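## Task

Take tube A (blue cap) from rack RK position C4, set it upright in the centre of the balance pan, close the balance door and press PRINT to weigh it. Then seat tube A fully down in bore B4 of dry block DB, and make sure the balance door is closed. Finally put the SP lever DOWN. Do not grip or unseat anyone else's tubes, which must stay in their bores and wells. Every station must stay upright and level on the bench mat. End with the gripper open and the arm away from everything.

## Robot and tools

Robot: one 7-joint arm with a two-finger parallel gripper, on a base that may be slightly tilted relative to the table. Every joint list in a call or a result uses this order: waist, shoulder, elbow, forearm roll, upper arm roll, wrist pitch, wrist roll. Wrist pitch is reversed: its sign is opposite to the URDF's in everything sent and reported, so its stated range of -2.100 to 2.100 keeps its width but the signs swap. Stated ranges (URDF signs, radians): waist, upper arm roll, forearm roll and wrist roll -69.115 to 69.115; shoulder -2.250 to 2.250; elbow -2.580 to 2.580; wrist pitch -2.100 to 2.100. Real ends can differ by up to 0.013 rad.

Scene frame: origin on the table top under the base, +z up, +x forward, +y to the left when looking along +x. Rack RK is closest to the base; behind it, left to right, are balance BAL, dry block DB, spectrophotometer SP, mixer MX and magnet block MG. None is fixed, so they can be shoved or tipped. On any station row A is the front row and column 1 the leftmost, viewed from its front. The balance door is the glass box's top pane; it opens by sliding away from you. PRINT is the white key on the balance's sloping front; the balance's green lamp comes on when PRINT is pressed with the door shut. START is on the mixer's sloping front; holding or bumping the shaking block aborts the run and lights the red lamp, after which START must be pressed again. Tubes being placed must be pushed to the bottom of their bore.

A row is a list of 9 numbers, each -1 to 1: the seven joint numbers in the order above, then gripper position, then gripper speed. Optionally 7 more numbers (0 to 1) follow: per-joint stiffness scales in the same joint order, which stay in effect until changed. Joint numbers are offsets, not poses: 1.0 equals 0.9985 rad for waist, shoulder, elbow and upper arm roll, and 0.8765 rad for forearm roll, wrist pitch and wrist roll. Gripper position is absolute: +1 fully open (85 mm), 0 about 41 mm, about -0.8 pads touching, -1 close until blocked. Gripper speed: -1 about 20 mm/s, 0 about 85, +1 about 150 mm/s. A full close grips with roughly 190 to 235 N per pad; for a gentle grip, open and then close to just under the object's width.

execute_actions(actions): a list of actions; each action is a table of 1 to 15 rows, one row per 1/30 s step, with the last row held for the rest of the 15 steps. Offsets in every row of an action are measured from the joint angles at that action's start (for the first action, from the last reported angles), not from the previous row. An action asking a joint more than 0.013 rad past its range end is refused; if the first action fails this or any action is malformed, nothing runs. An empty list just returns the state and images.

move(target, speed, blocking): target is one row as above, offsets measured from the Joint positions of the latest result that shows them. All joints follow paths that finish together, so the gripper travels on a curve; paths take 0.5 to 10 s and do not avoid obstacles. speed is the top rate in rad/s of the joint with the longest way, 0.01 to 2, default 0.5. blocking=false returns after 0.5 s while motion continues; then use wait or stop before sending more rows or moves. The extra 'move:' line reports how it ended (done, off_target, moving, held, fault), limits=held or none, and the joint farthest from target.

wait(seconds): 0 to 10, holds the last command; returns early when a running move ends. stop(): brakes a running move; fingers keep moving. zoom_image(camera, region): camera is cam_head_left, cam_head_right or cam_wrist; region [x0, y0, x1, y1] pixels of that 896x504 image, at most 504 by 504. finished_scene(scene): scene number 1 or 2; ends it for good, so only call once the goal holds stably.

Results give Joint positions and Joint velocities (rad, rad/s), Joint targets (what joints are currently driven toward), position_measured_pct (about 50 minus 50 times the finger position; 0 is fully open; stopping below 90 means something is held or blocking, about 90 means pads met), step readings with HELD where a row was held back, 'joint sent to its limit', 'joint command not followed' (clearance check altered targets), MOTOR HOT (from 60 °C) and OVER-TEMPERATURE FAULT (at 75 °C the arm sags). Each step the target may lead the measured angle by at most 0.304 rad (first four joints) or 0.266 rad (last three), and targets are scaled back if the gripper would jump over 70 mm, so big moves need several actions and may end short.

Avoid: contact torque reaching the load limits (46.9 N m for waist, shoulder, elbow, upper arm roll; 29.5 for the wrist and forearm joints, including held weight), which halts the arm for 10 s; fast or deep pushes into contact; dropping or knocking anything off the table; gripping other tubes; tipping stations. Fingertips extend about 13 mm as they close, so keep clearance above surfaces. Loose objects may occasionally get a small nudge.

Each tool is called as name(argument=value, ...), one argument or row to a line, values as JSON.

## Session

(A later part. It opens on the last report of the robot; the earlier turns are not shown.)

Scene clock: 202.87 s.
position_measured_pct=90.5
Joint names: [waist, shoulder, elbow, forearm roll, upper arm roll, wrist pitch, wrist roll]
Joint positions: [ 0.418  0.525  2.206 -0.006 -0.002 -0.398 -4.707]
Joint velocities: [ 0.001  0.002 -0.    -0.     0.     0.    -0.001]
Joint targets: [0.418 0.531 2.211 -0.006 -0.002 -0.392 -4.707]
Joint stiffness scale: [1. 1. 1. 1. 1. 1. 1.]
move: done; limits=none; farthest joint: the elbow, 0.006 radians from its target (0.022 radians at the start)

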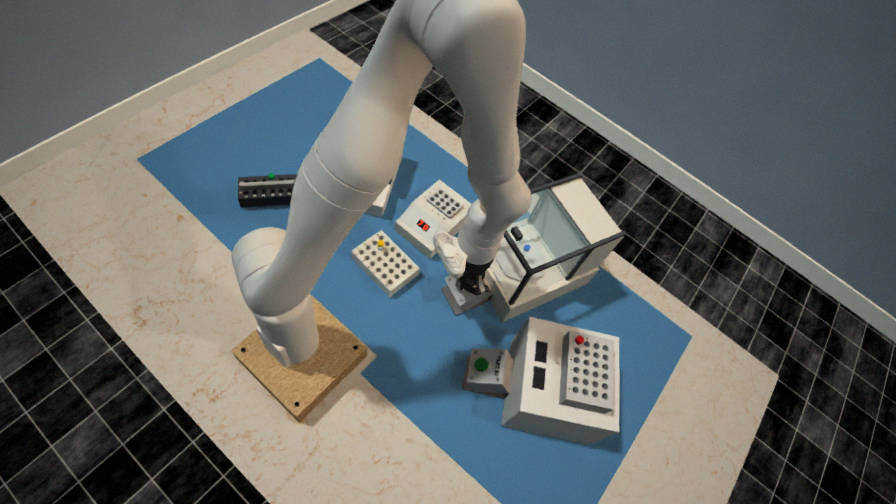

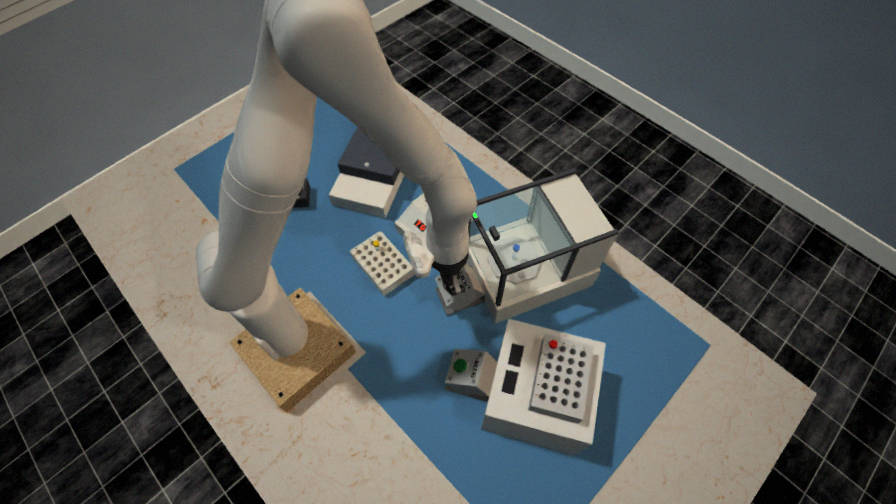

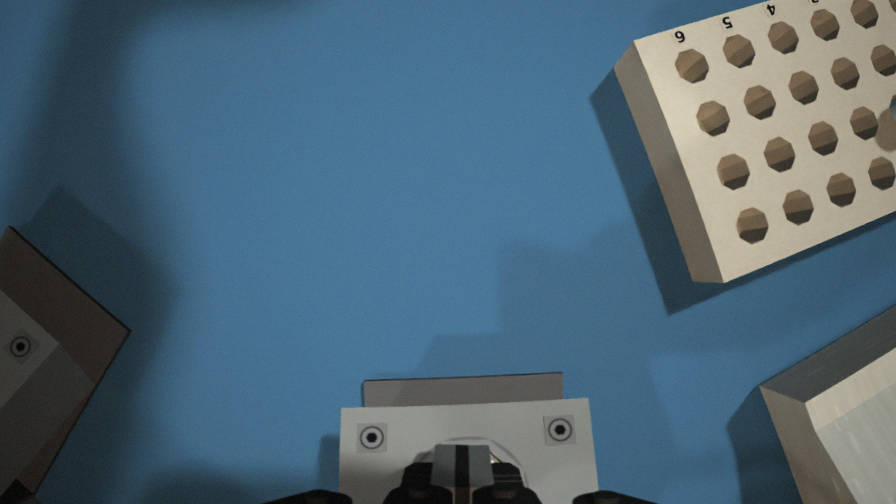

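Green. Lift and rotate back.

move(
  target=[0,-0.317,-0.111,0,0,-0.5,0,-0.85,0],
)

move(
  target=[-0.007,-0.203,-0.173,0,0,-0.435,1,0.1,0],
  speed=1,
)

move(
  target=[0,0,0,0,0,0,1,0.1,0],
  speed=1.2,
)

move(
  target=[0,0,0,0,0,0,1,0.1,0],
  speed=1.2,
)

move(
  target=[0,0.27,-0.36,0,0,-0.1,0.625,0.1,0],
  speed=0.7,
)

Scene clock: 208.30 s.
position_measured_pct=90.5
Joint names: [waist, shoulder, elbow, forearm roll, upper arm roll, wrist pitch, wrist roll]
Joint positions: [ 0.418  0.211  2.1   -0.006 -0.002 -0.831 -4.707]
Joint velocities: [ 0.    -0.002  0.    -0.    -0.    -0.    -0.001]
Joint targets: [0.418 0.209 2.095 -0.006 -0.002 -0.837 -4.707]
Joint stiffness scale: [1. 1. 1. 1. 1. 1. 1.]
move: done; limits=none; farthest joint: the elbow, 0.005 radians from its target (0.111 radians at the start)

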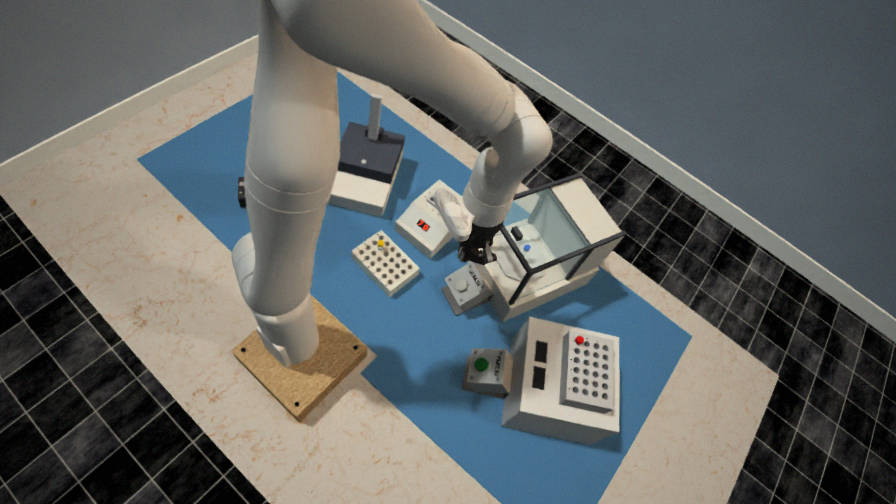

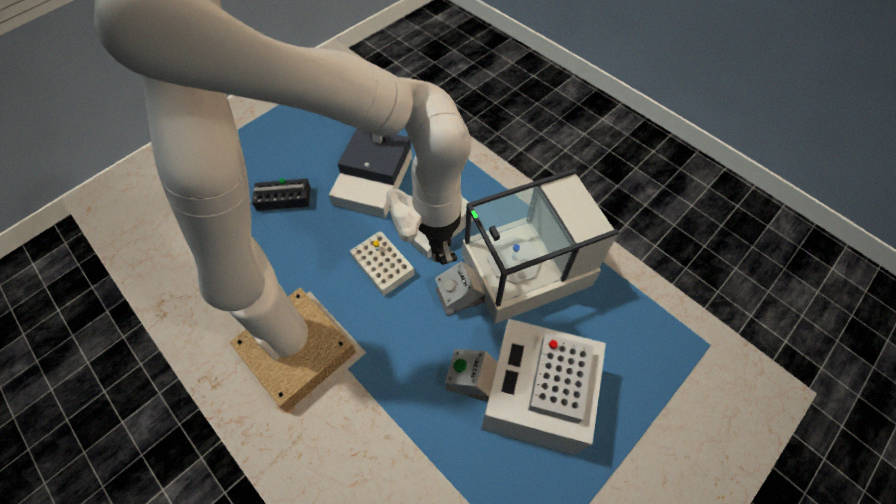

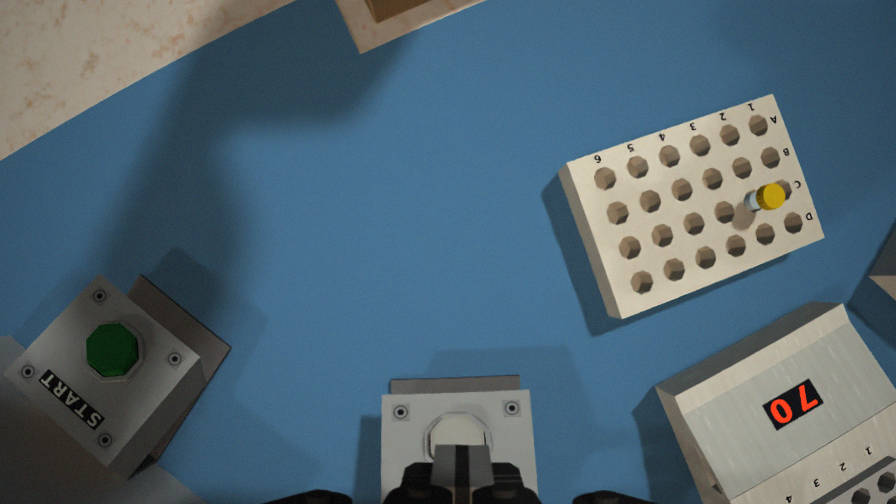

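Scene clock: 209.80 s.
position_measured_pct=45.2
Joint names: [waist, shoulder, elbow, forearm roll, upper arm roll, wrist pitch, wrist roll]
Joint positions: [ 0.413  0.011  1.932 -0.006 -0.002 -1.208 -3.84 ]
Joint velocities: [-0.    -0.004  0.    -0.    -0.    -0.001 -0.   ]
Joint targets: [0.411 0.009 1.927 -0.006 -0.002 -1.213 -3.831]
Joint stiffness scale: [1. 1. 1. 1. 1. 1. 1.]
move: done; limits=none; farthest joint: the wrist roll, 0.010 radians from its target (0.877 radians at the start)

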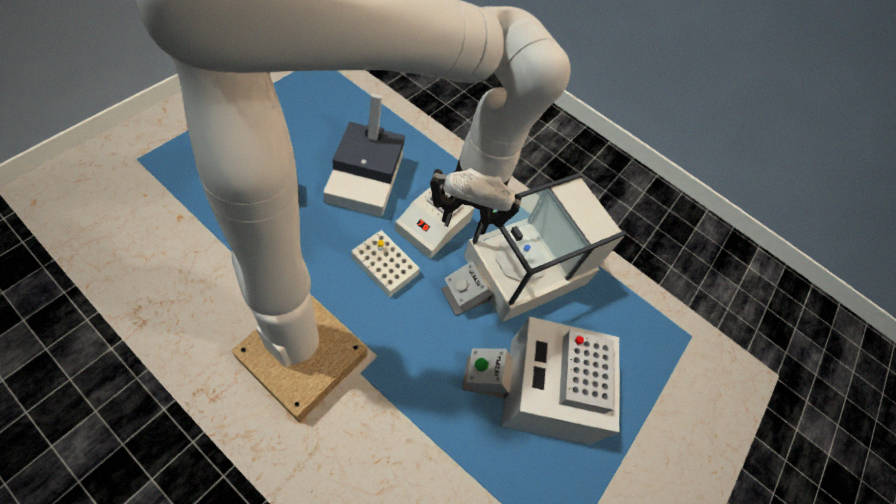

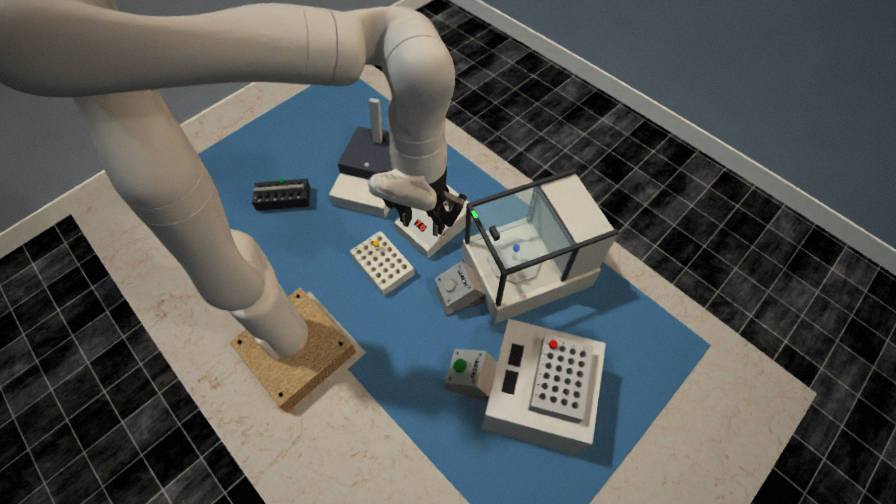

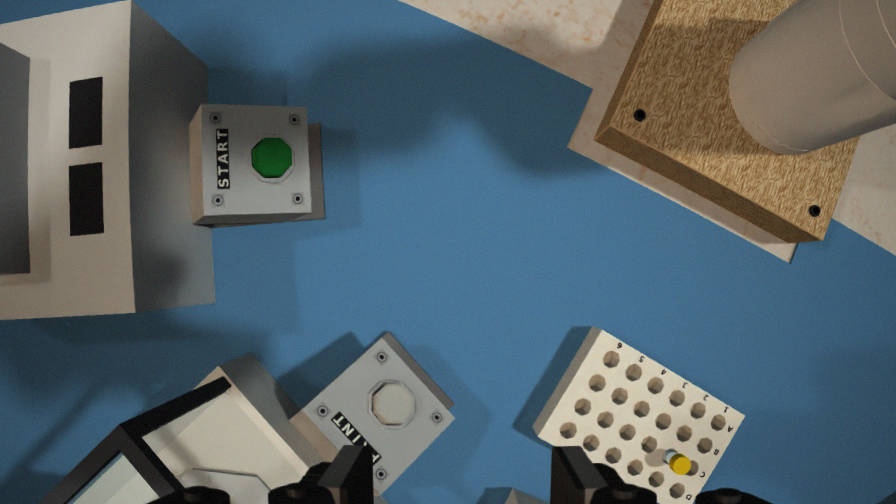

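Scene clock: 211.17 s.
position_measured_pct=45.2
Joint names: [waist, shoulder, elbow, forearm roll, upper arm roll, wrist pitch, wrist roll]
Joint positions: [ 0.413  0.011  1.932 -0.006 -0.002 -1.208 -2.973]
Joint velocities: [ 0.001  0.    -0.    -0.     0.     0.001  0.   ]
Joint targets: [0.413 0.011 1.932 -0.006 -0.002 -1.208 -2.964]
Joint stiffness scale: [1. 1. 1. 1. 1. 1. 1.]
move: done; limits=none; farthest joint: the wrist roll, 0.009 radians from its target (0.877 radians at the start)

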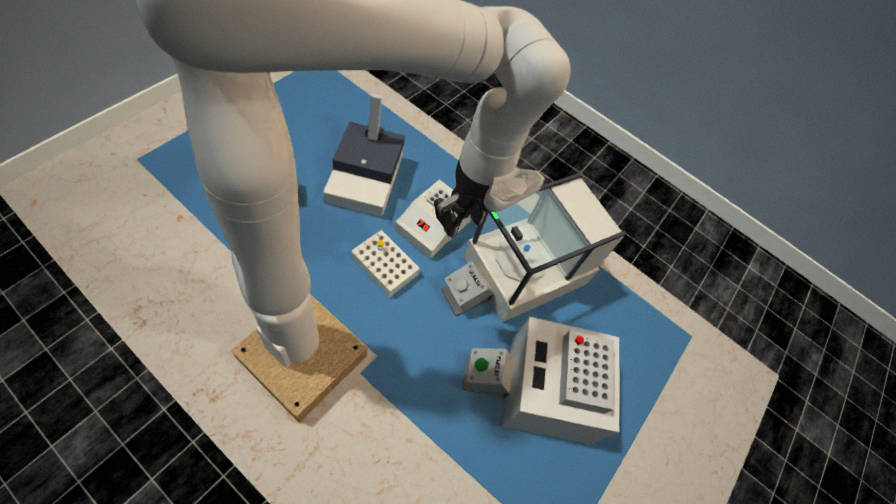

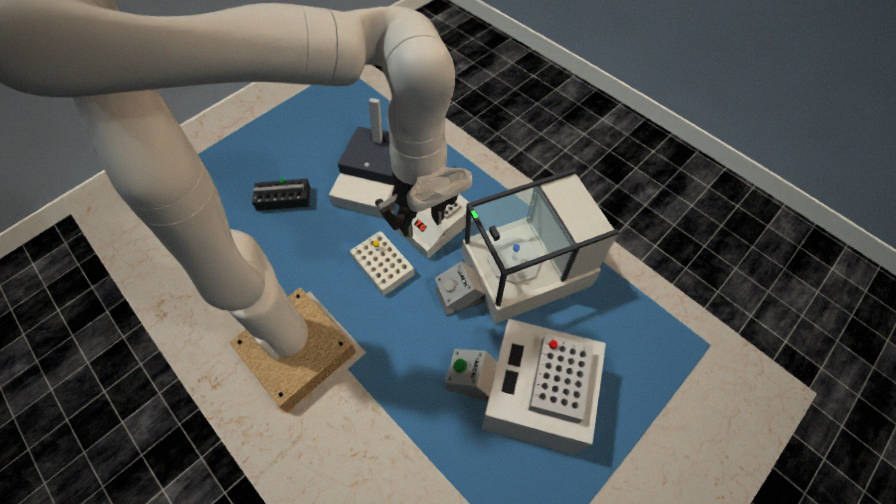

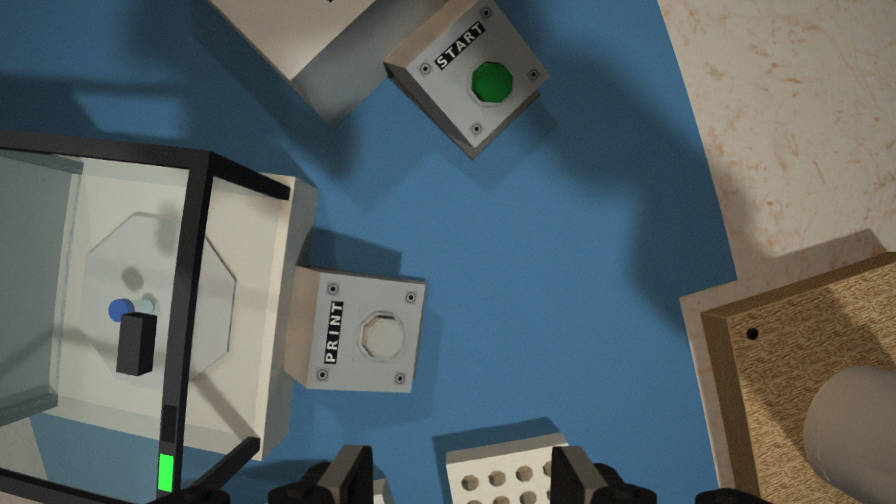

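Scene clock: 212.53 s.
position_measured_pct=45.2
Joint names: [waist, shoulder, elbow, forearm roll, upper arm roll, wrist pitch, wrist roll]
Joint positions: [ 0.413  0.011  1.932 -0.006 -0.002 -1.208 -2.106]
Joint velocities: [-0.002  0.     0.001  0.001 -0.001 -0.     0.001]
Joint targets: [0.413 0.011 1.932 -0.006 -0.002 -1.208 -2.096]
Joint stiffness scale: [1. 1. 1. 1. 1. 1. 1.]
move: done; limits=none; farthest joint: the wrist roll, 0.009 radians from its target (0.876 radians at the start)

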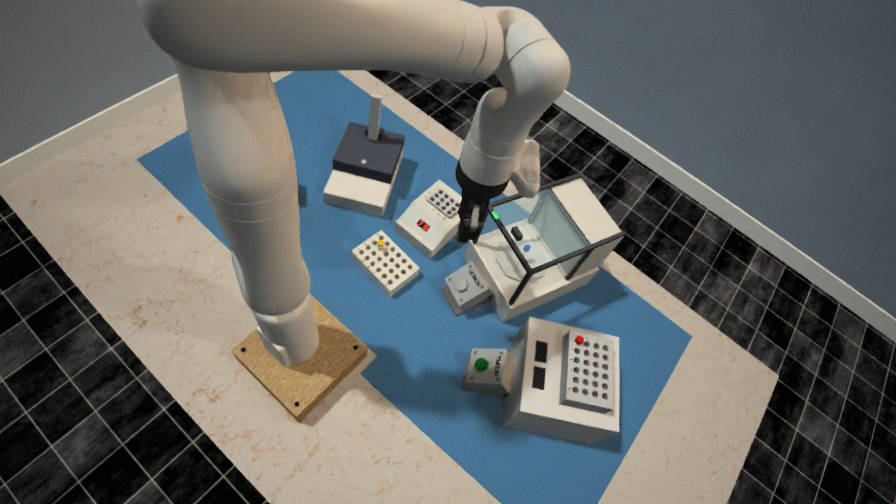

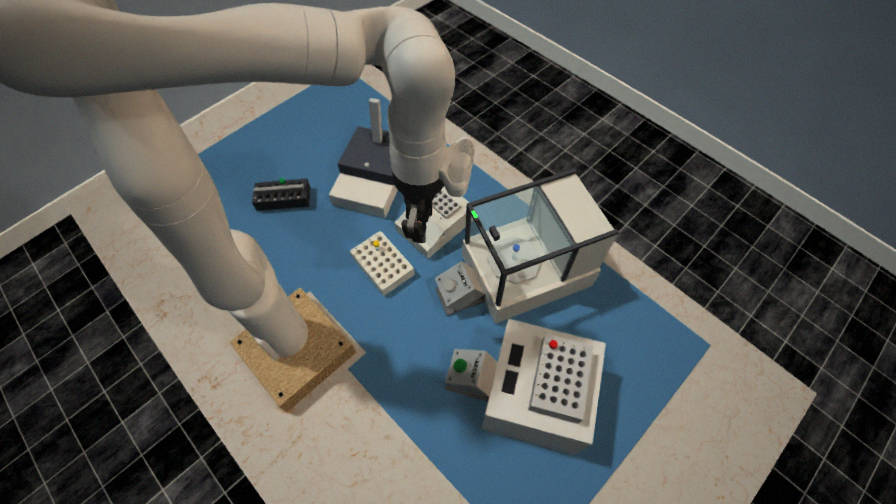

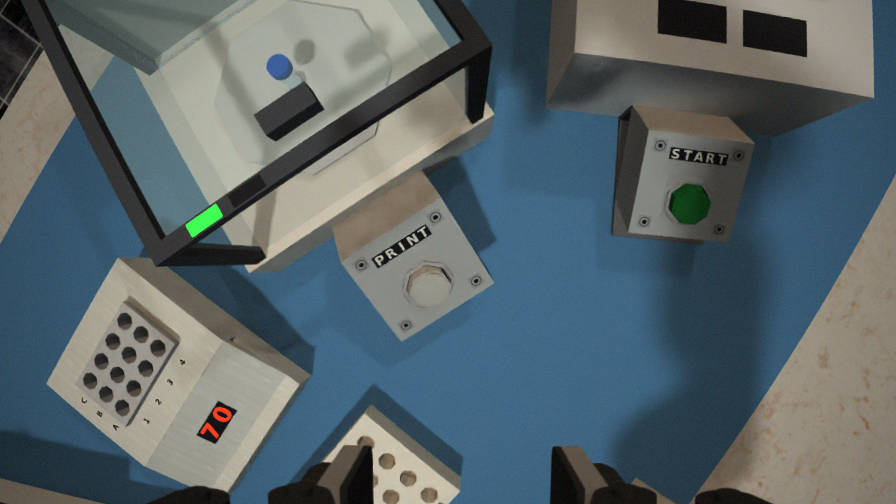

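Scene clock: 213.97 s.
position_measured_pct=45.2
Joint names: [waist, shoulder, elbow, forearm roll, upper arm roll, wrist pitch, wrist roll]
Joint positions: [ 0.413  0.278  1.578 -0.006 -0.002 -1.29  -1.567]
Joint velocities: [ 0.001  0.    -0.    -0.    -0.     0.    -0.   ]
Joint targets: [0.413 0.281 1.573 -0.006 -0.002 -1.295 -1.558]
Joint stiffness scale: [1. 1. 1. 1. 1. 1. 1.]
move: done; limits=none; farthest joint: the wrist roll, 0.009 radians from its target (0.548 radians at the start)

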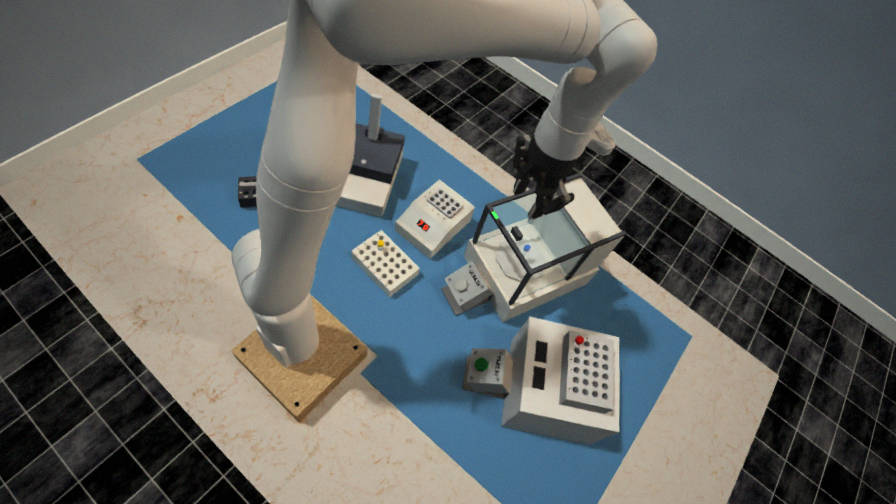

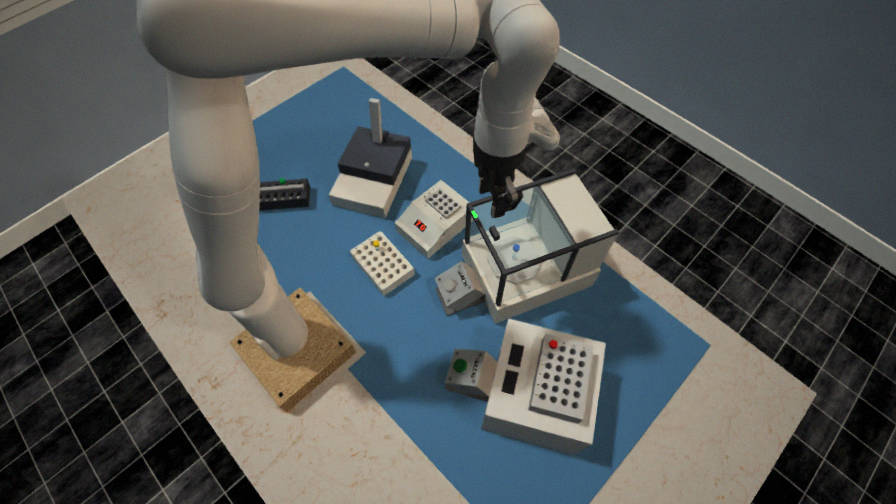

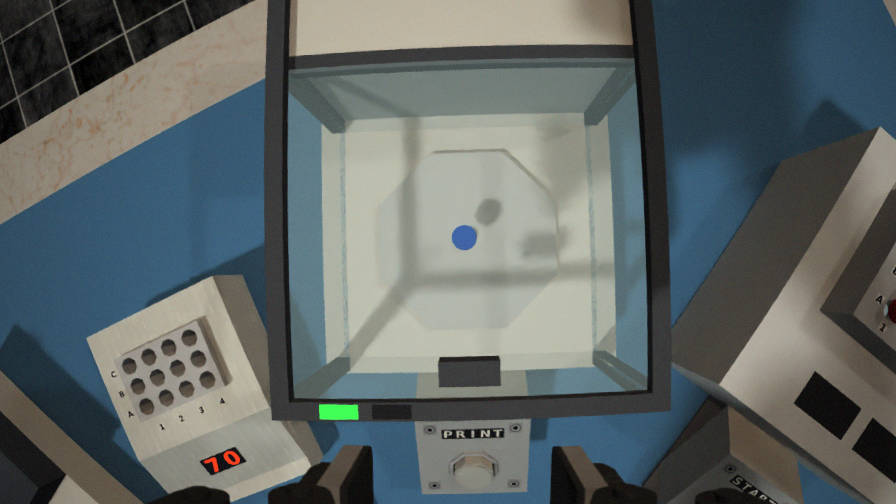

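move(
  target=[0,0.047,0.091,0,0,0.153,0,0.1,0],
  speed=0.3,
)

move(
  target=[0,0.104,0.053,0,0,0.184,0,0.1,0],
  speed=0.15,
)

Scene clock: 218.13 s.
position_measured_pct=45.2
Joint names: [waist, shoulder, elbow, forearm roll, upper arm roll, wrist pitch, wrist roll]
Joint positions: [ 0.413  0.323  1.664 -0.006 -0.002 -1.161 -1.567]
Joint velocities: [ 0.     0.001  0.    -0.     0.     0.     0.   ]
Joint targets: [0.413 0.325 1.669 -0.006 -0.002 -1.156 -1.567]
Joint stiffness scale: [1. 1. 1. 1. 1. 1. 1.]
move: done; limits=none; farthest joint: the elbow, 0.005 radians from its target (0.091 radians at the start)

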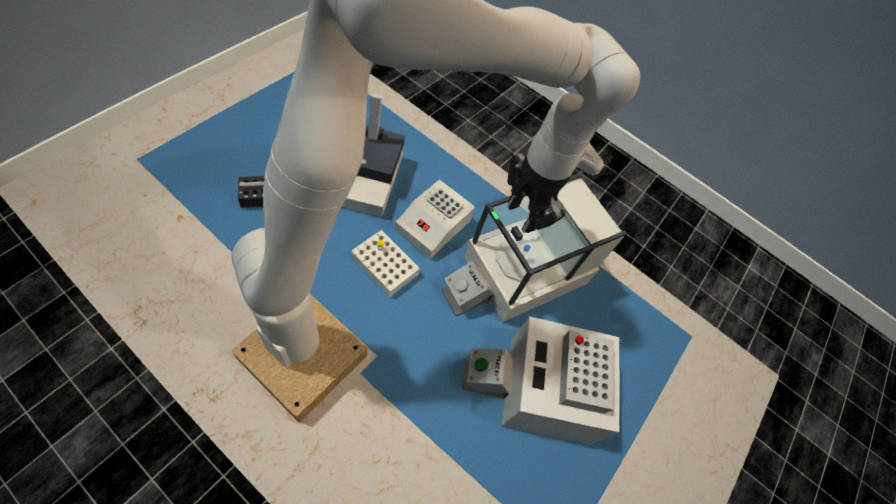

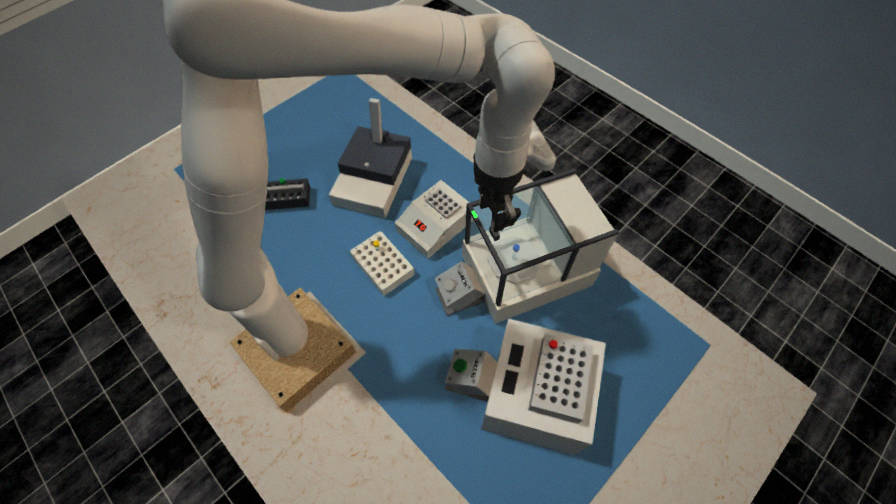

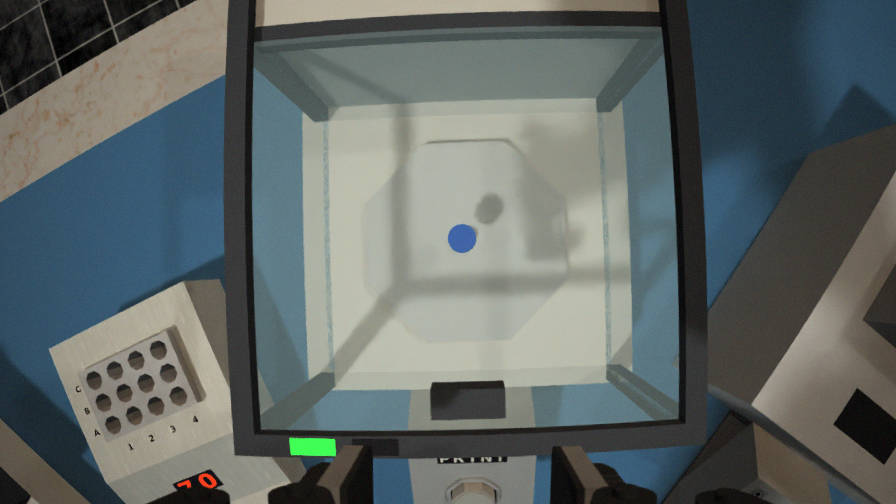

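Scene clock: 219.63 s.
position_measured_pct=45.2
Joint names: [waist, shoulder, elbow, forearm roll, upper arm roll, wrist pitch, wrist roll]
Joint positions: [ 0.413  0.424  1.712 -0.006 -0.002 -1.005 -1.567]
Joint velocities: [-0.001  0.003 -0.     0.    -0.    -0.    -0.001]
Joint targets: [0.413 0.427 1.717 -0.006 -0.002 -1.000 -1.567]
Joint stiffness scale: [1. 1. 1. 1. 1. 1. 1.]
move: done; limits=none; farthest joint: the elbow, 0.005 radians from its target (0.053 radians at the start)

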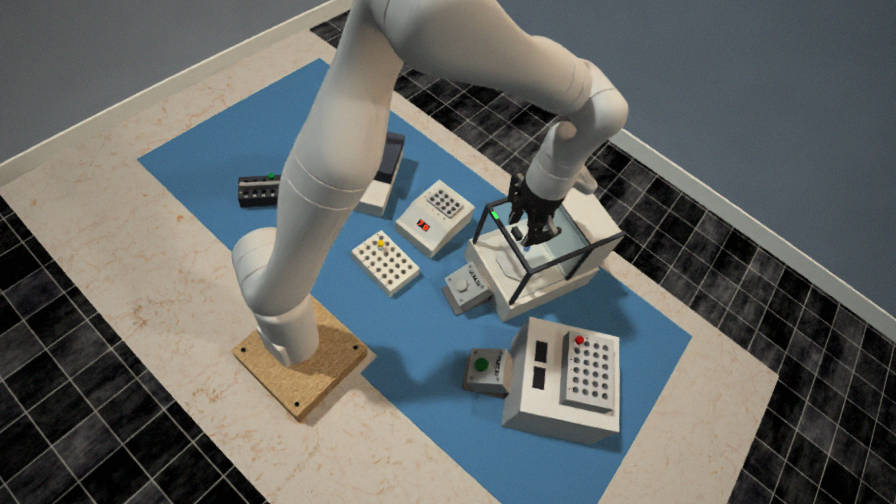

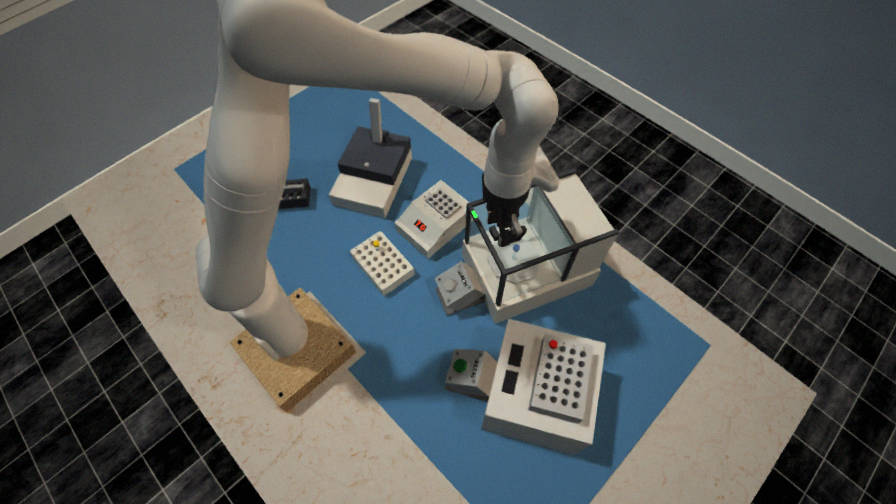

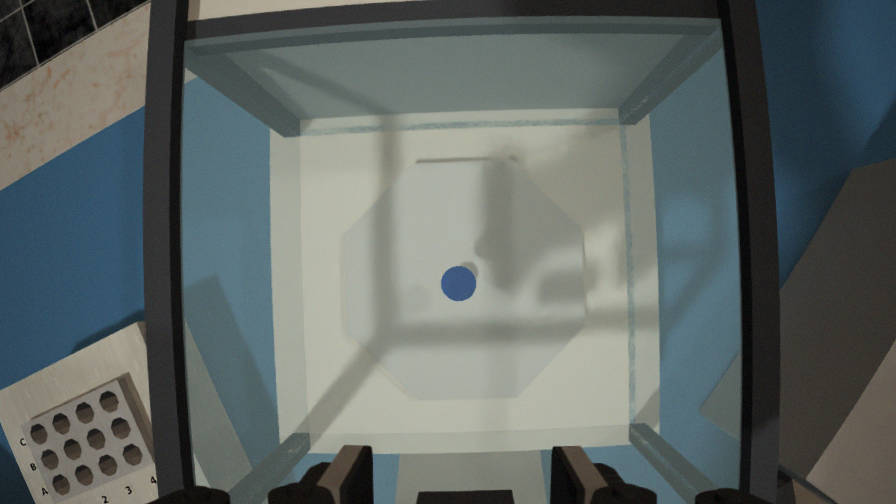

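move(
  target=[0,0,0,0,0,0,0,-0.38,0],
)

move(
  target=[0,0.128,-0.224,0,0,-0.112,0,-0.38,0],
  speed=0.15,
)

move(
  target=[-0.004,0.133,-0.247,0,0,-0.132,0,-0.38,0],
  speed=0.15,
)

Scene clock: 224.50 s.
position_measured_pct=67.5
Joint names: [waist, shoulder, elbow, forearm roll, upper arm roll, wrist pitch, wrist roll]
Joint positions: [ 0.414  0.424  1.712 -0.006 -0.001 -1.005 -1.567]
Joint velocities: [-0.001  0.     0.    -0.    -0.     0.     0.   ]
Joint targets: [0.413 0.424 1.712 -0.006 -0.002 -1.005 -1.567]
Joint stiffness scale: [1. 1. 1. 1. 1. 1. 1.]
move: done; limits=none; farthest joint: the waist, 0.001 radians from its target (0.000 radians at the start)

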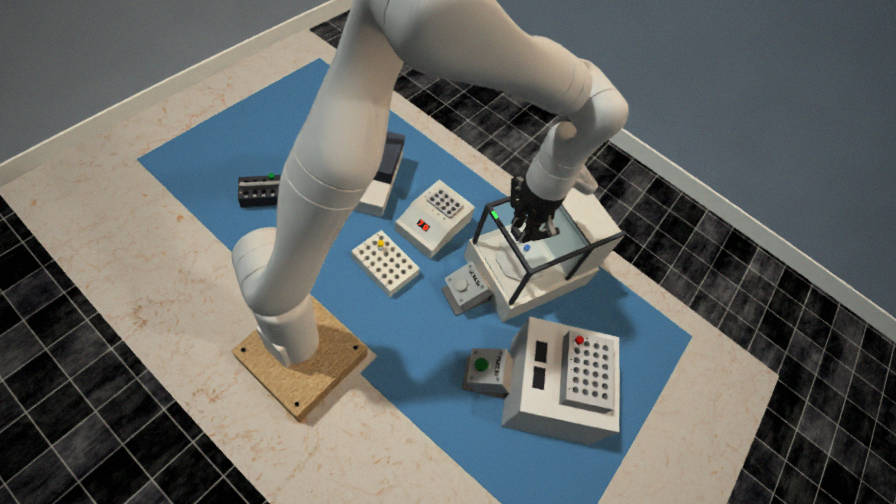

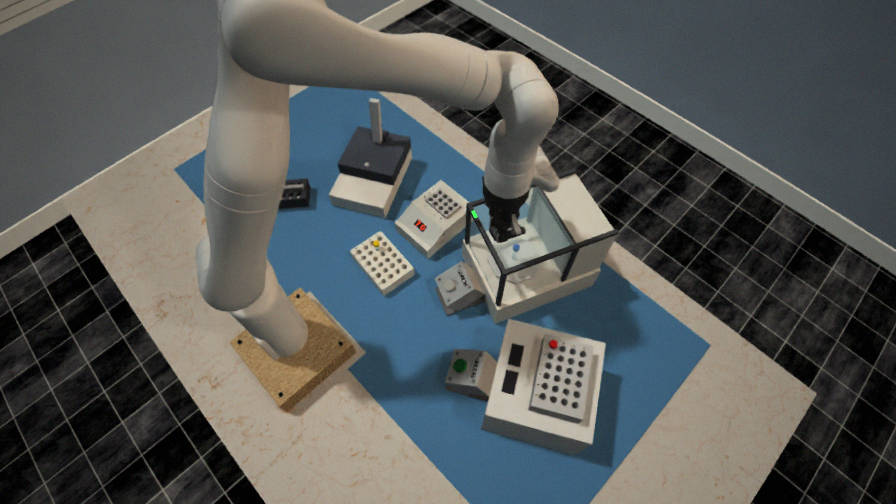

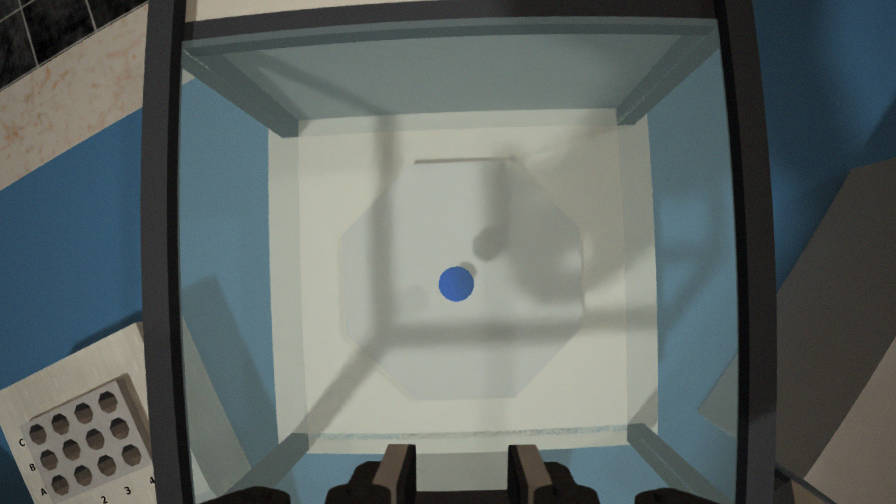

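Scene clock: 226.40 s.
position_measured_pct=67.5
Joint names: [waist, shoulder, elbow, forearm roll, upper arm roll, wrist pitch, wrist roll]
Joint positions: [ 0.414  0.548  1.492 -0.006 -0.001 -1.099 -1.567]
Joint velocities: [ 0.    -0.    -0.001 -0.001 -0.     0.     0.   ]
Joint targets: [0.414 0.552 1.488 -0.006 -0.001 -1.103 -1.567]
Joint stiffness scale: [1. 1. 1. 1. 1. 1. 1.]
move: done; limits=none; farthest joint: the elbow, 0.004 radians from its target (0.223 radians at the start)

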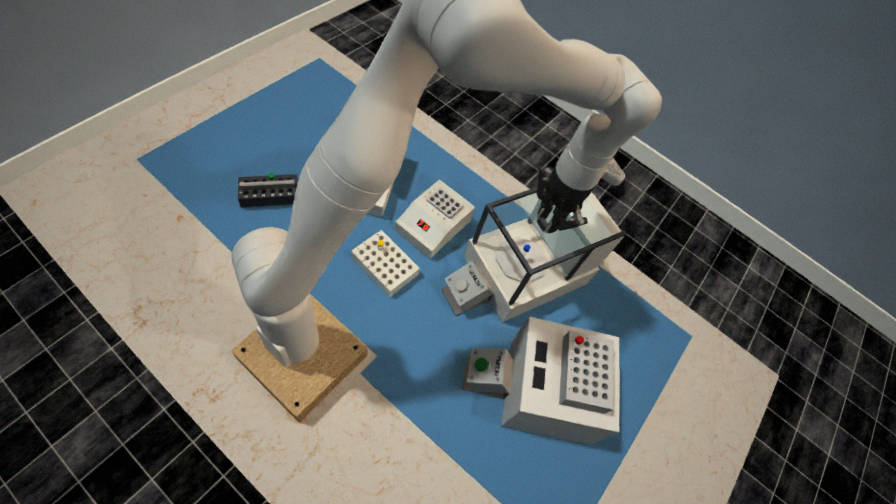

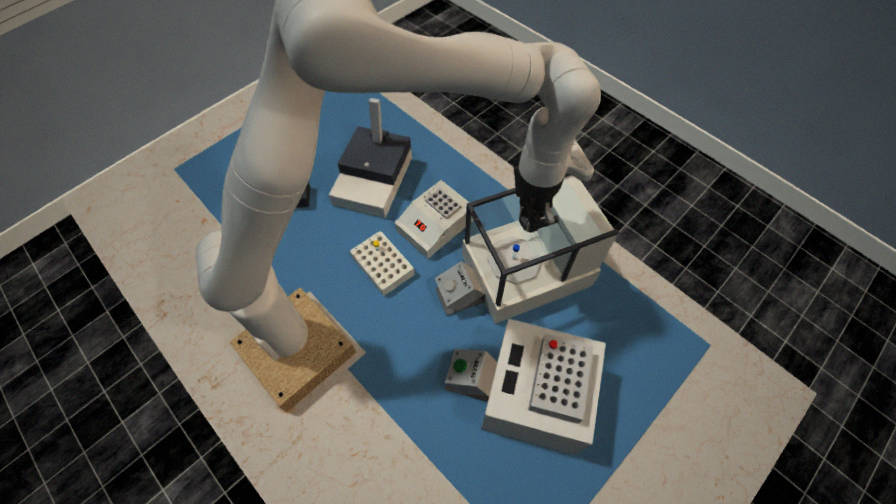

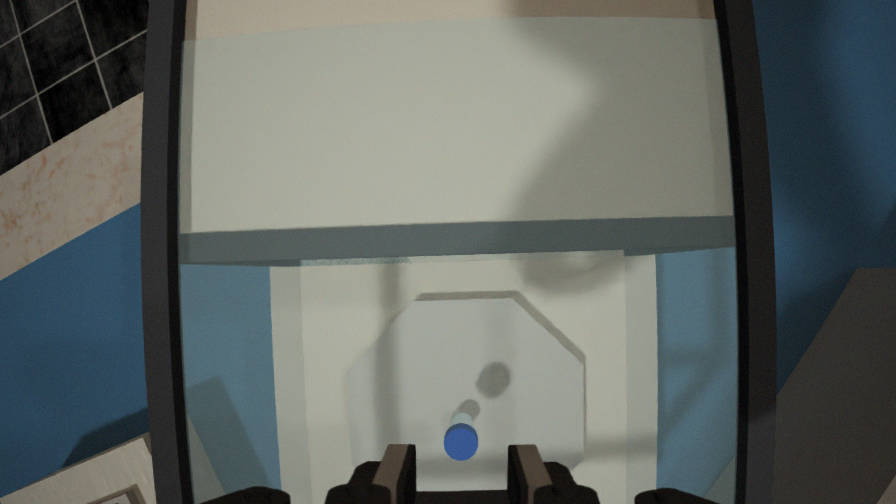

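Scene clock: 228.47 s.
position_measured_pct=67.5
Joint names: [waist, shoulder, elbow, forearm roll, upper arm roll, wrist pitch, wrist roll]
Joint positions: [ 0.412  0.677  1.251 -0.006 -0.001 -1.212 -1.567]
Joint velocities: [ 0.    -0.001 -0.001  0.    -0.001  0.    -0.   ]
Joint targets: [0.410 0.681 1.246 -0.006 -0.001 -1.214 -1.567]
Joint stiffness scale: [1. 1. 1. 1. 1. 1. 1.]
move: done; limits=none; farthest joint: the elbow, 0.005 radians from its target (0.247 radians at the start)

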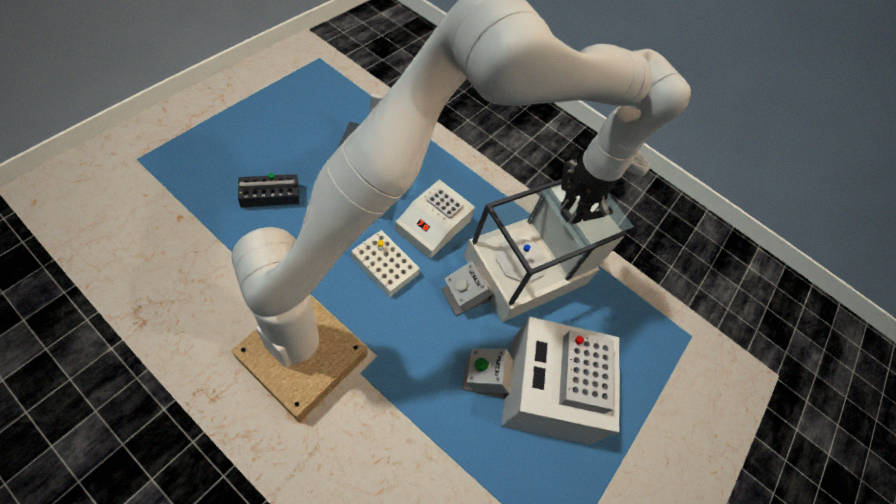

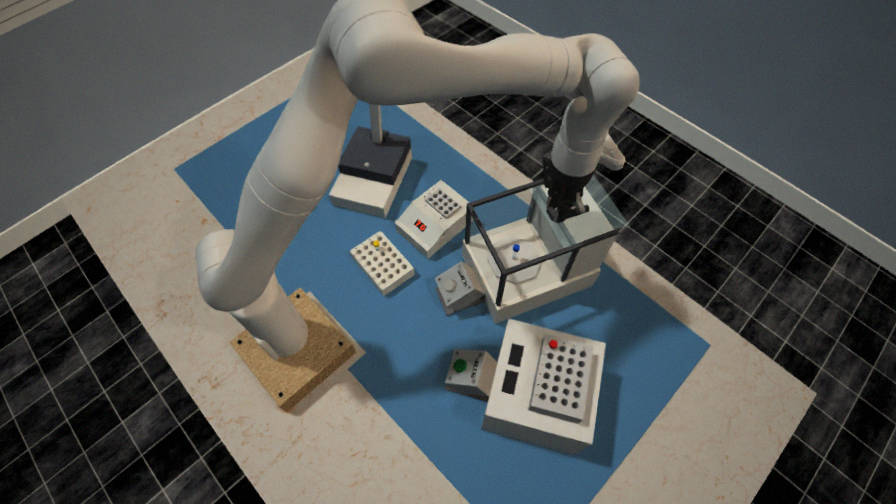

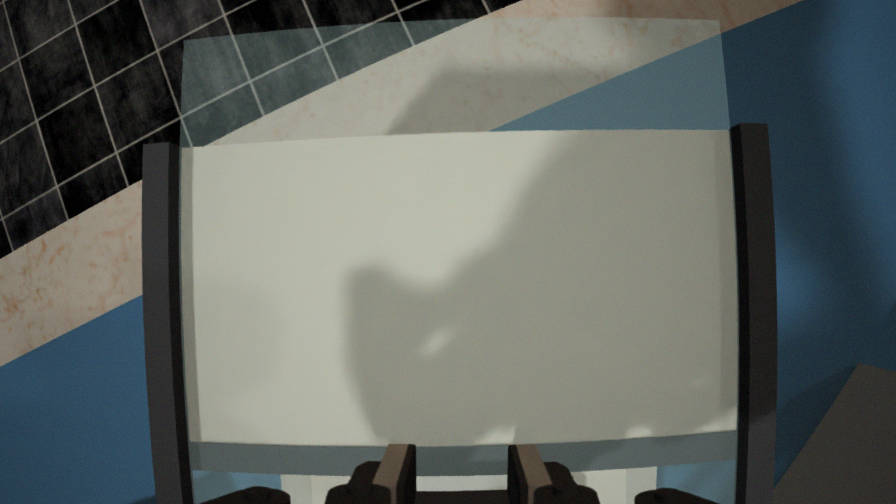

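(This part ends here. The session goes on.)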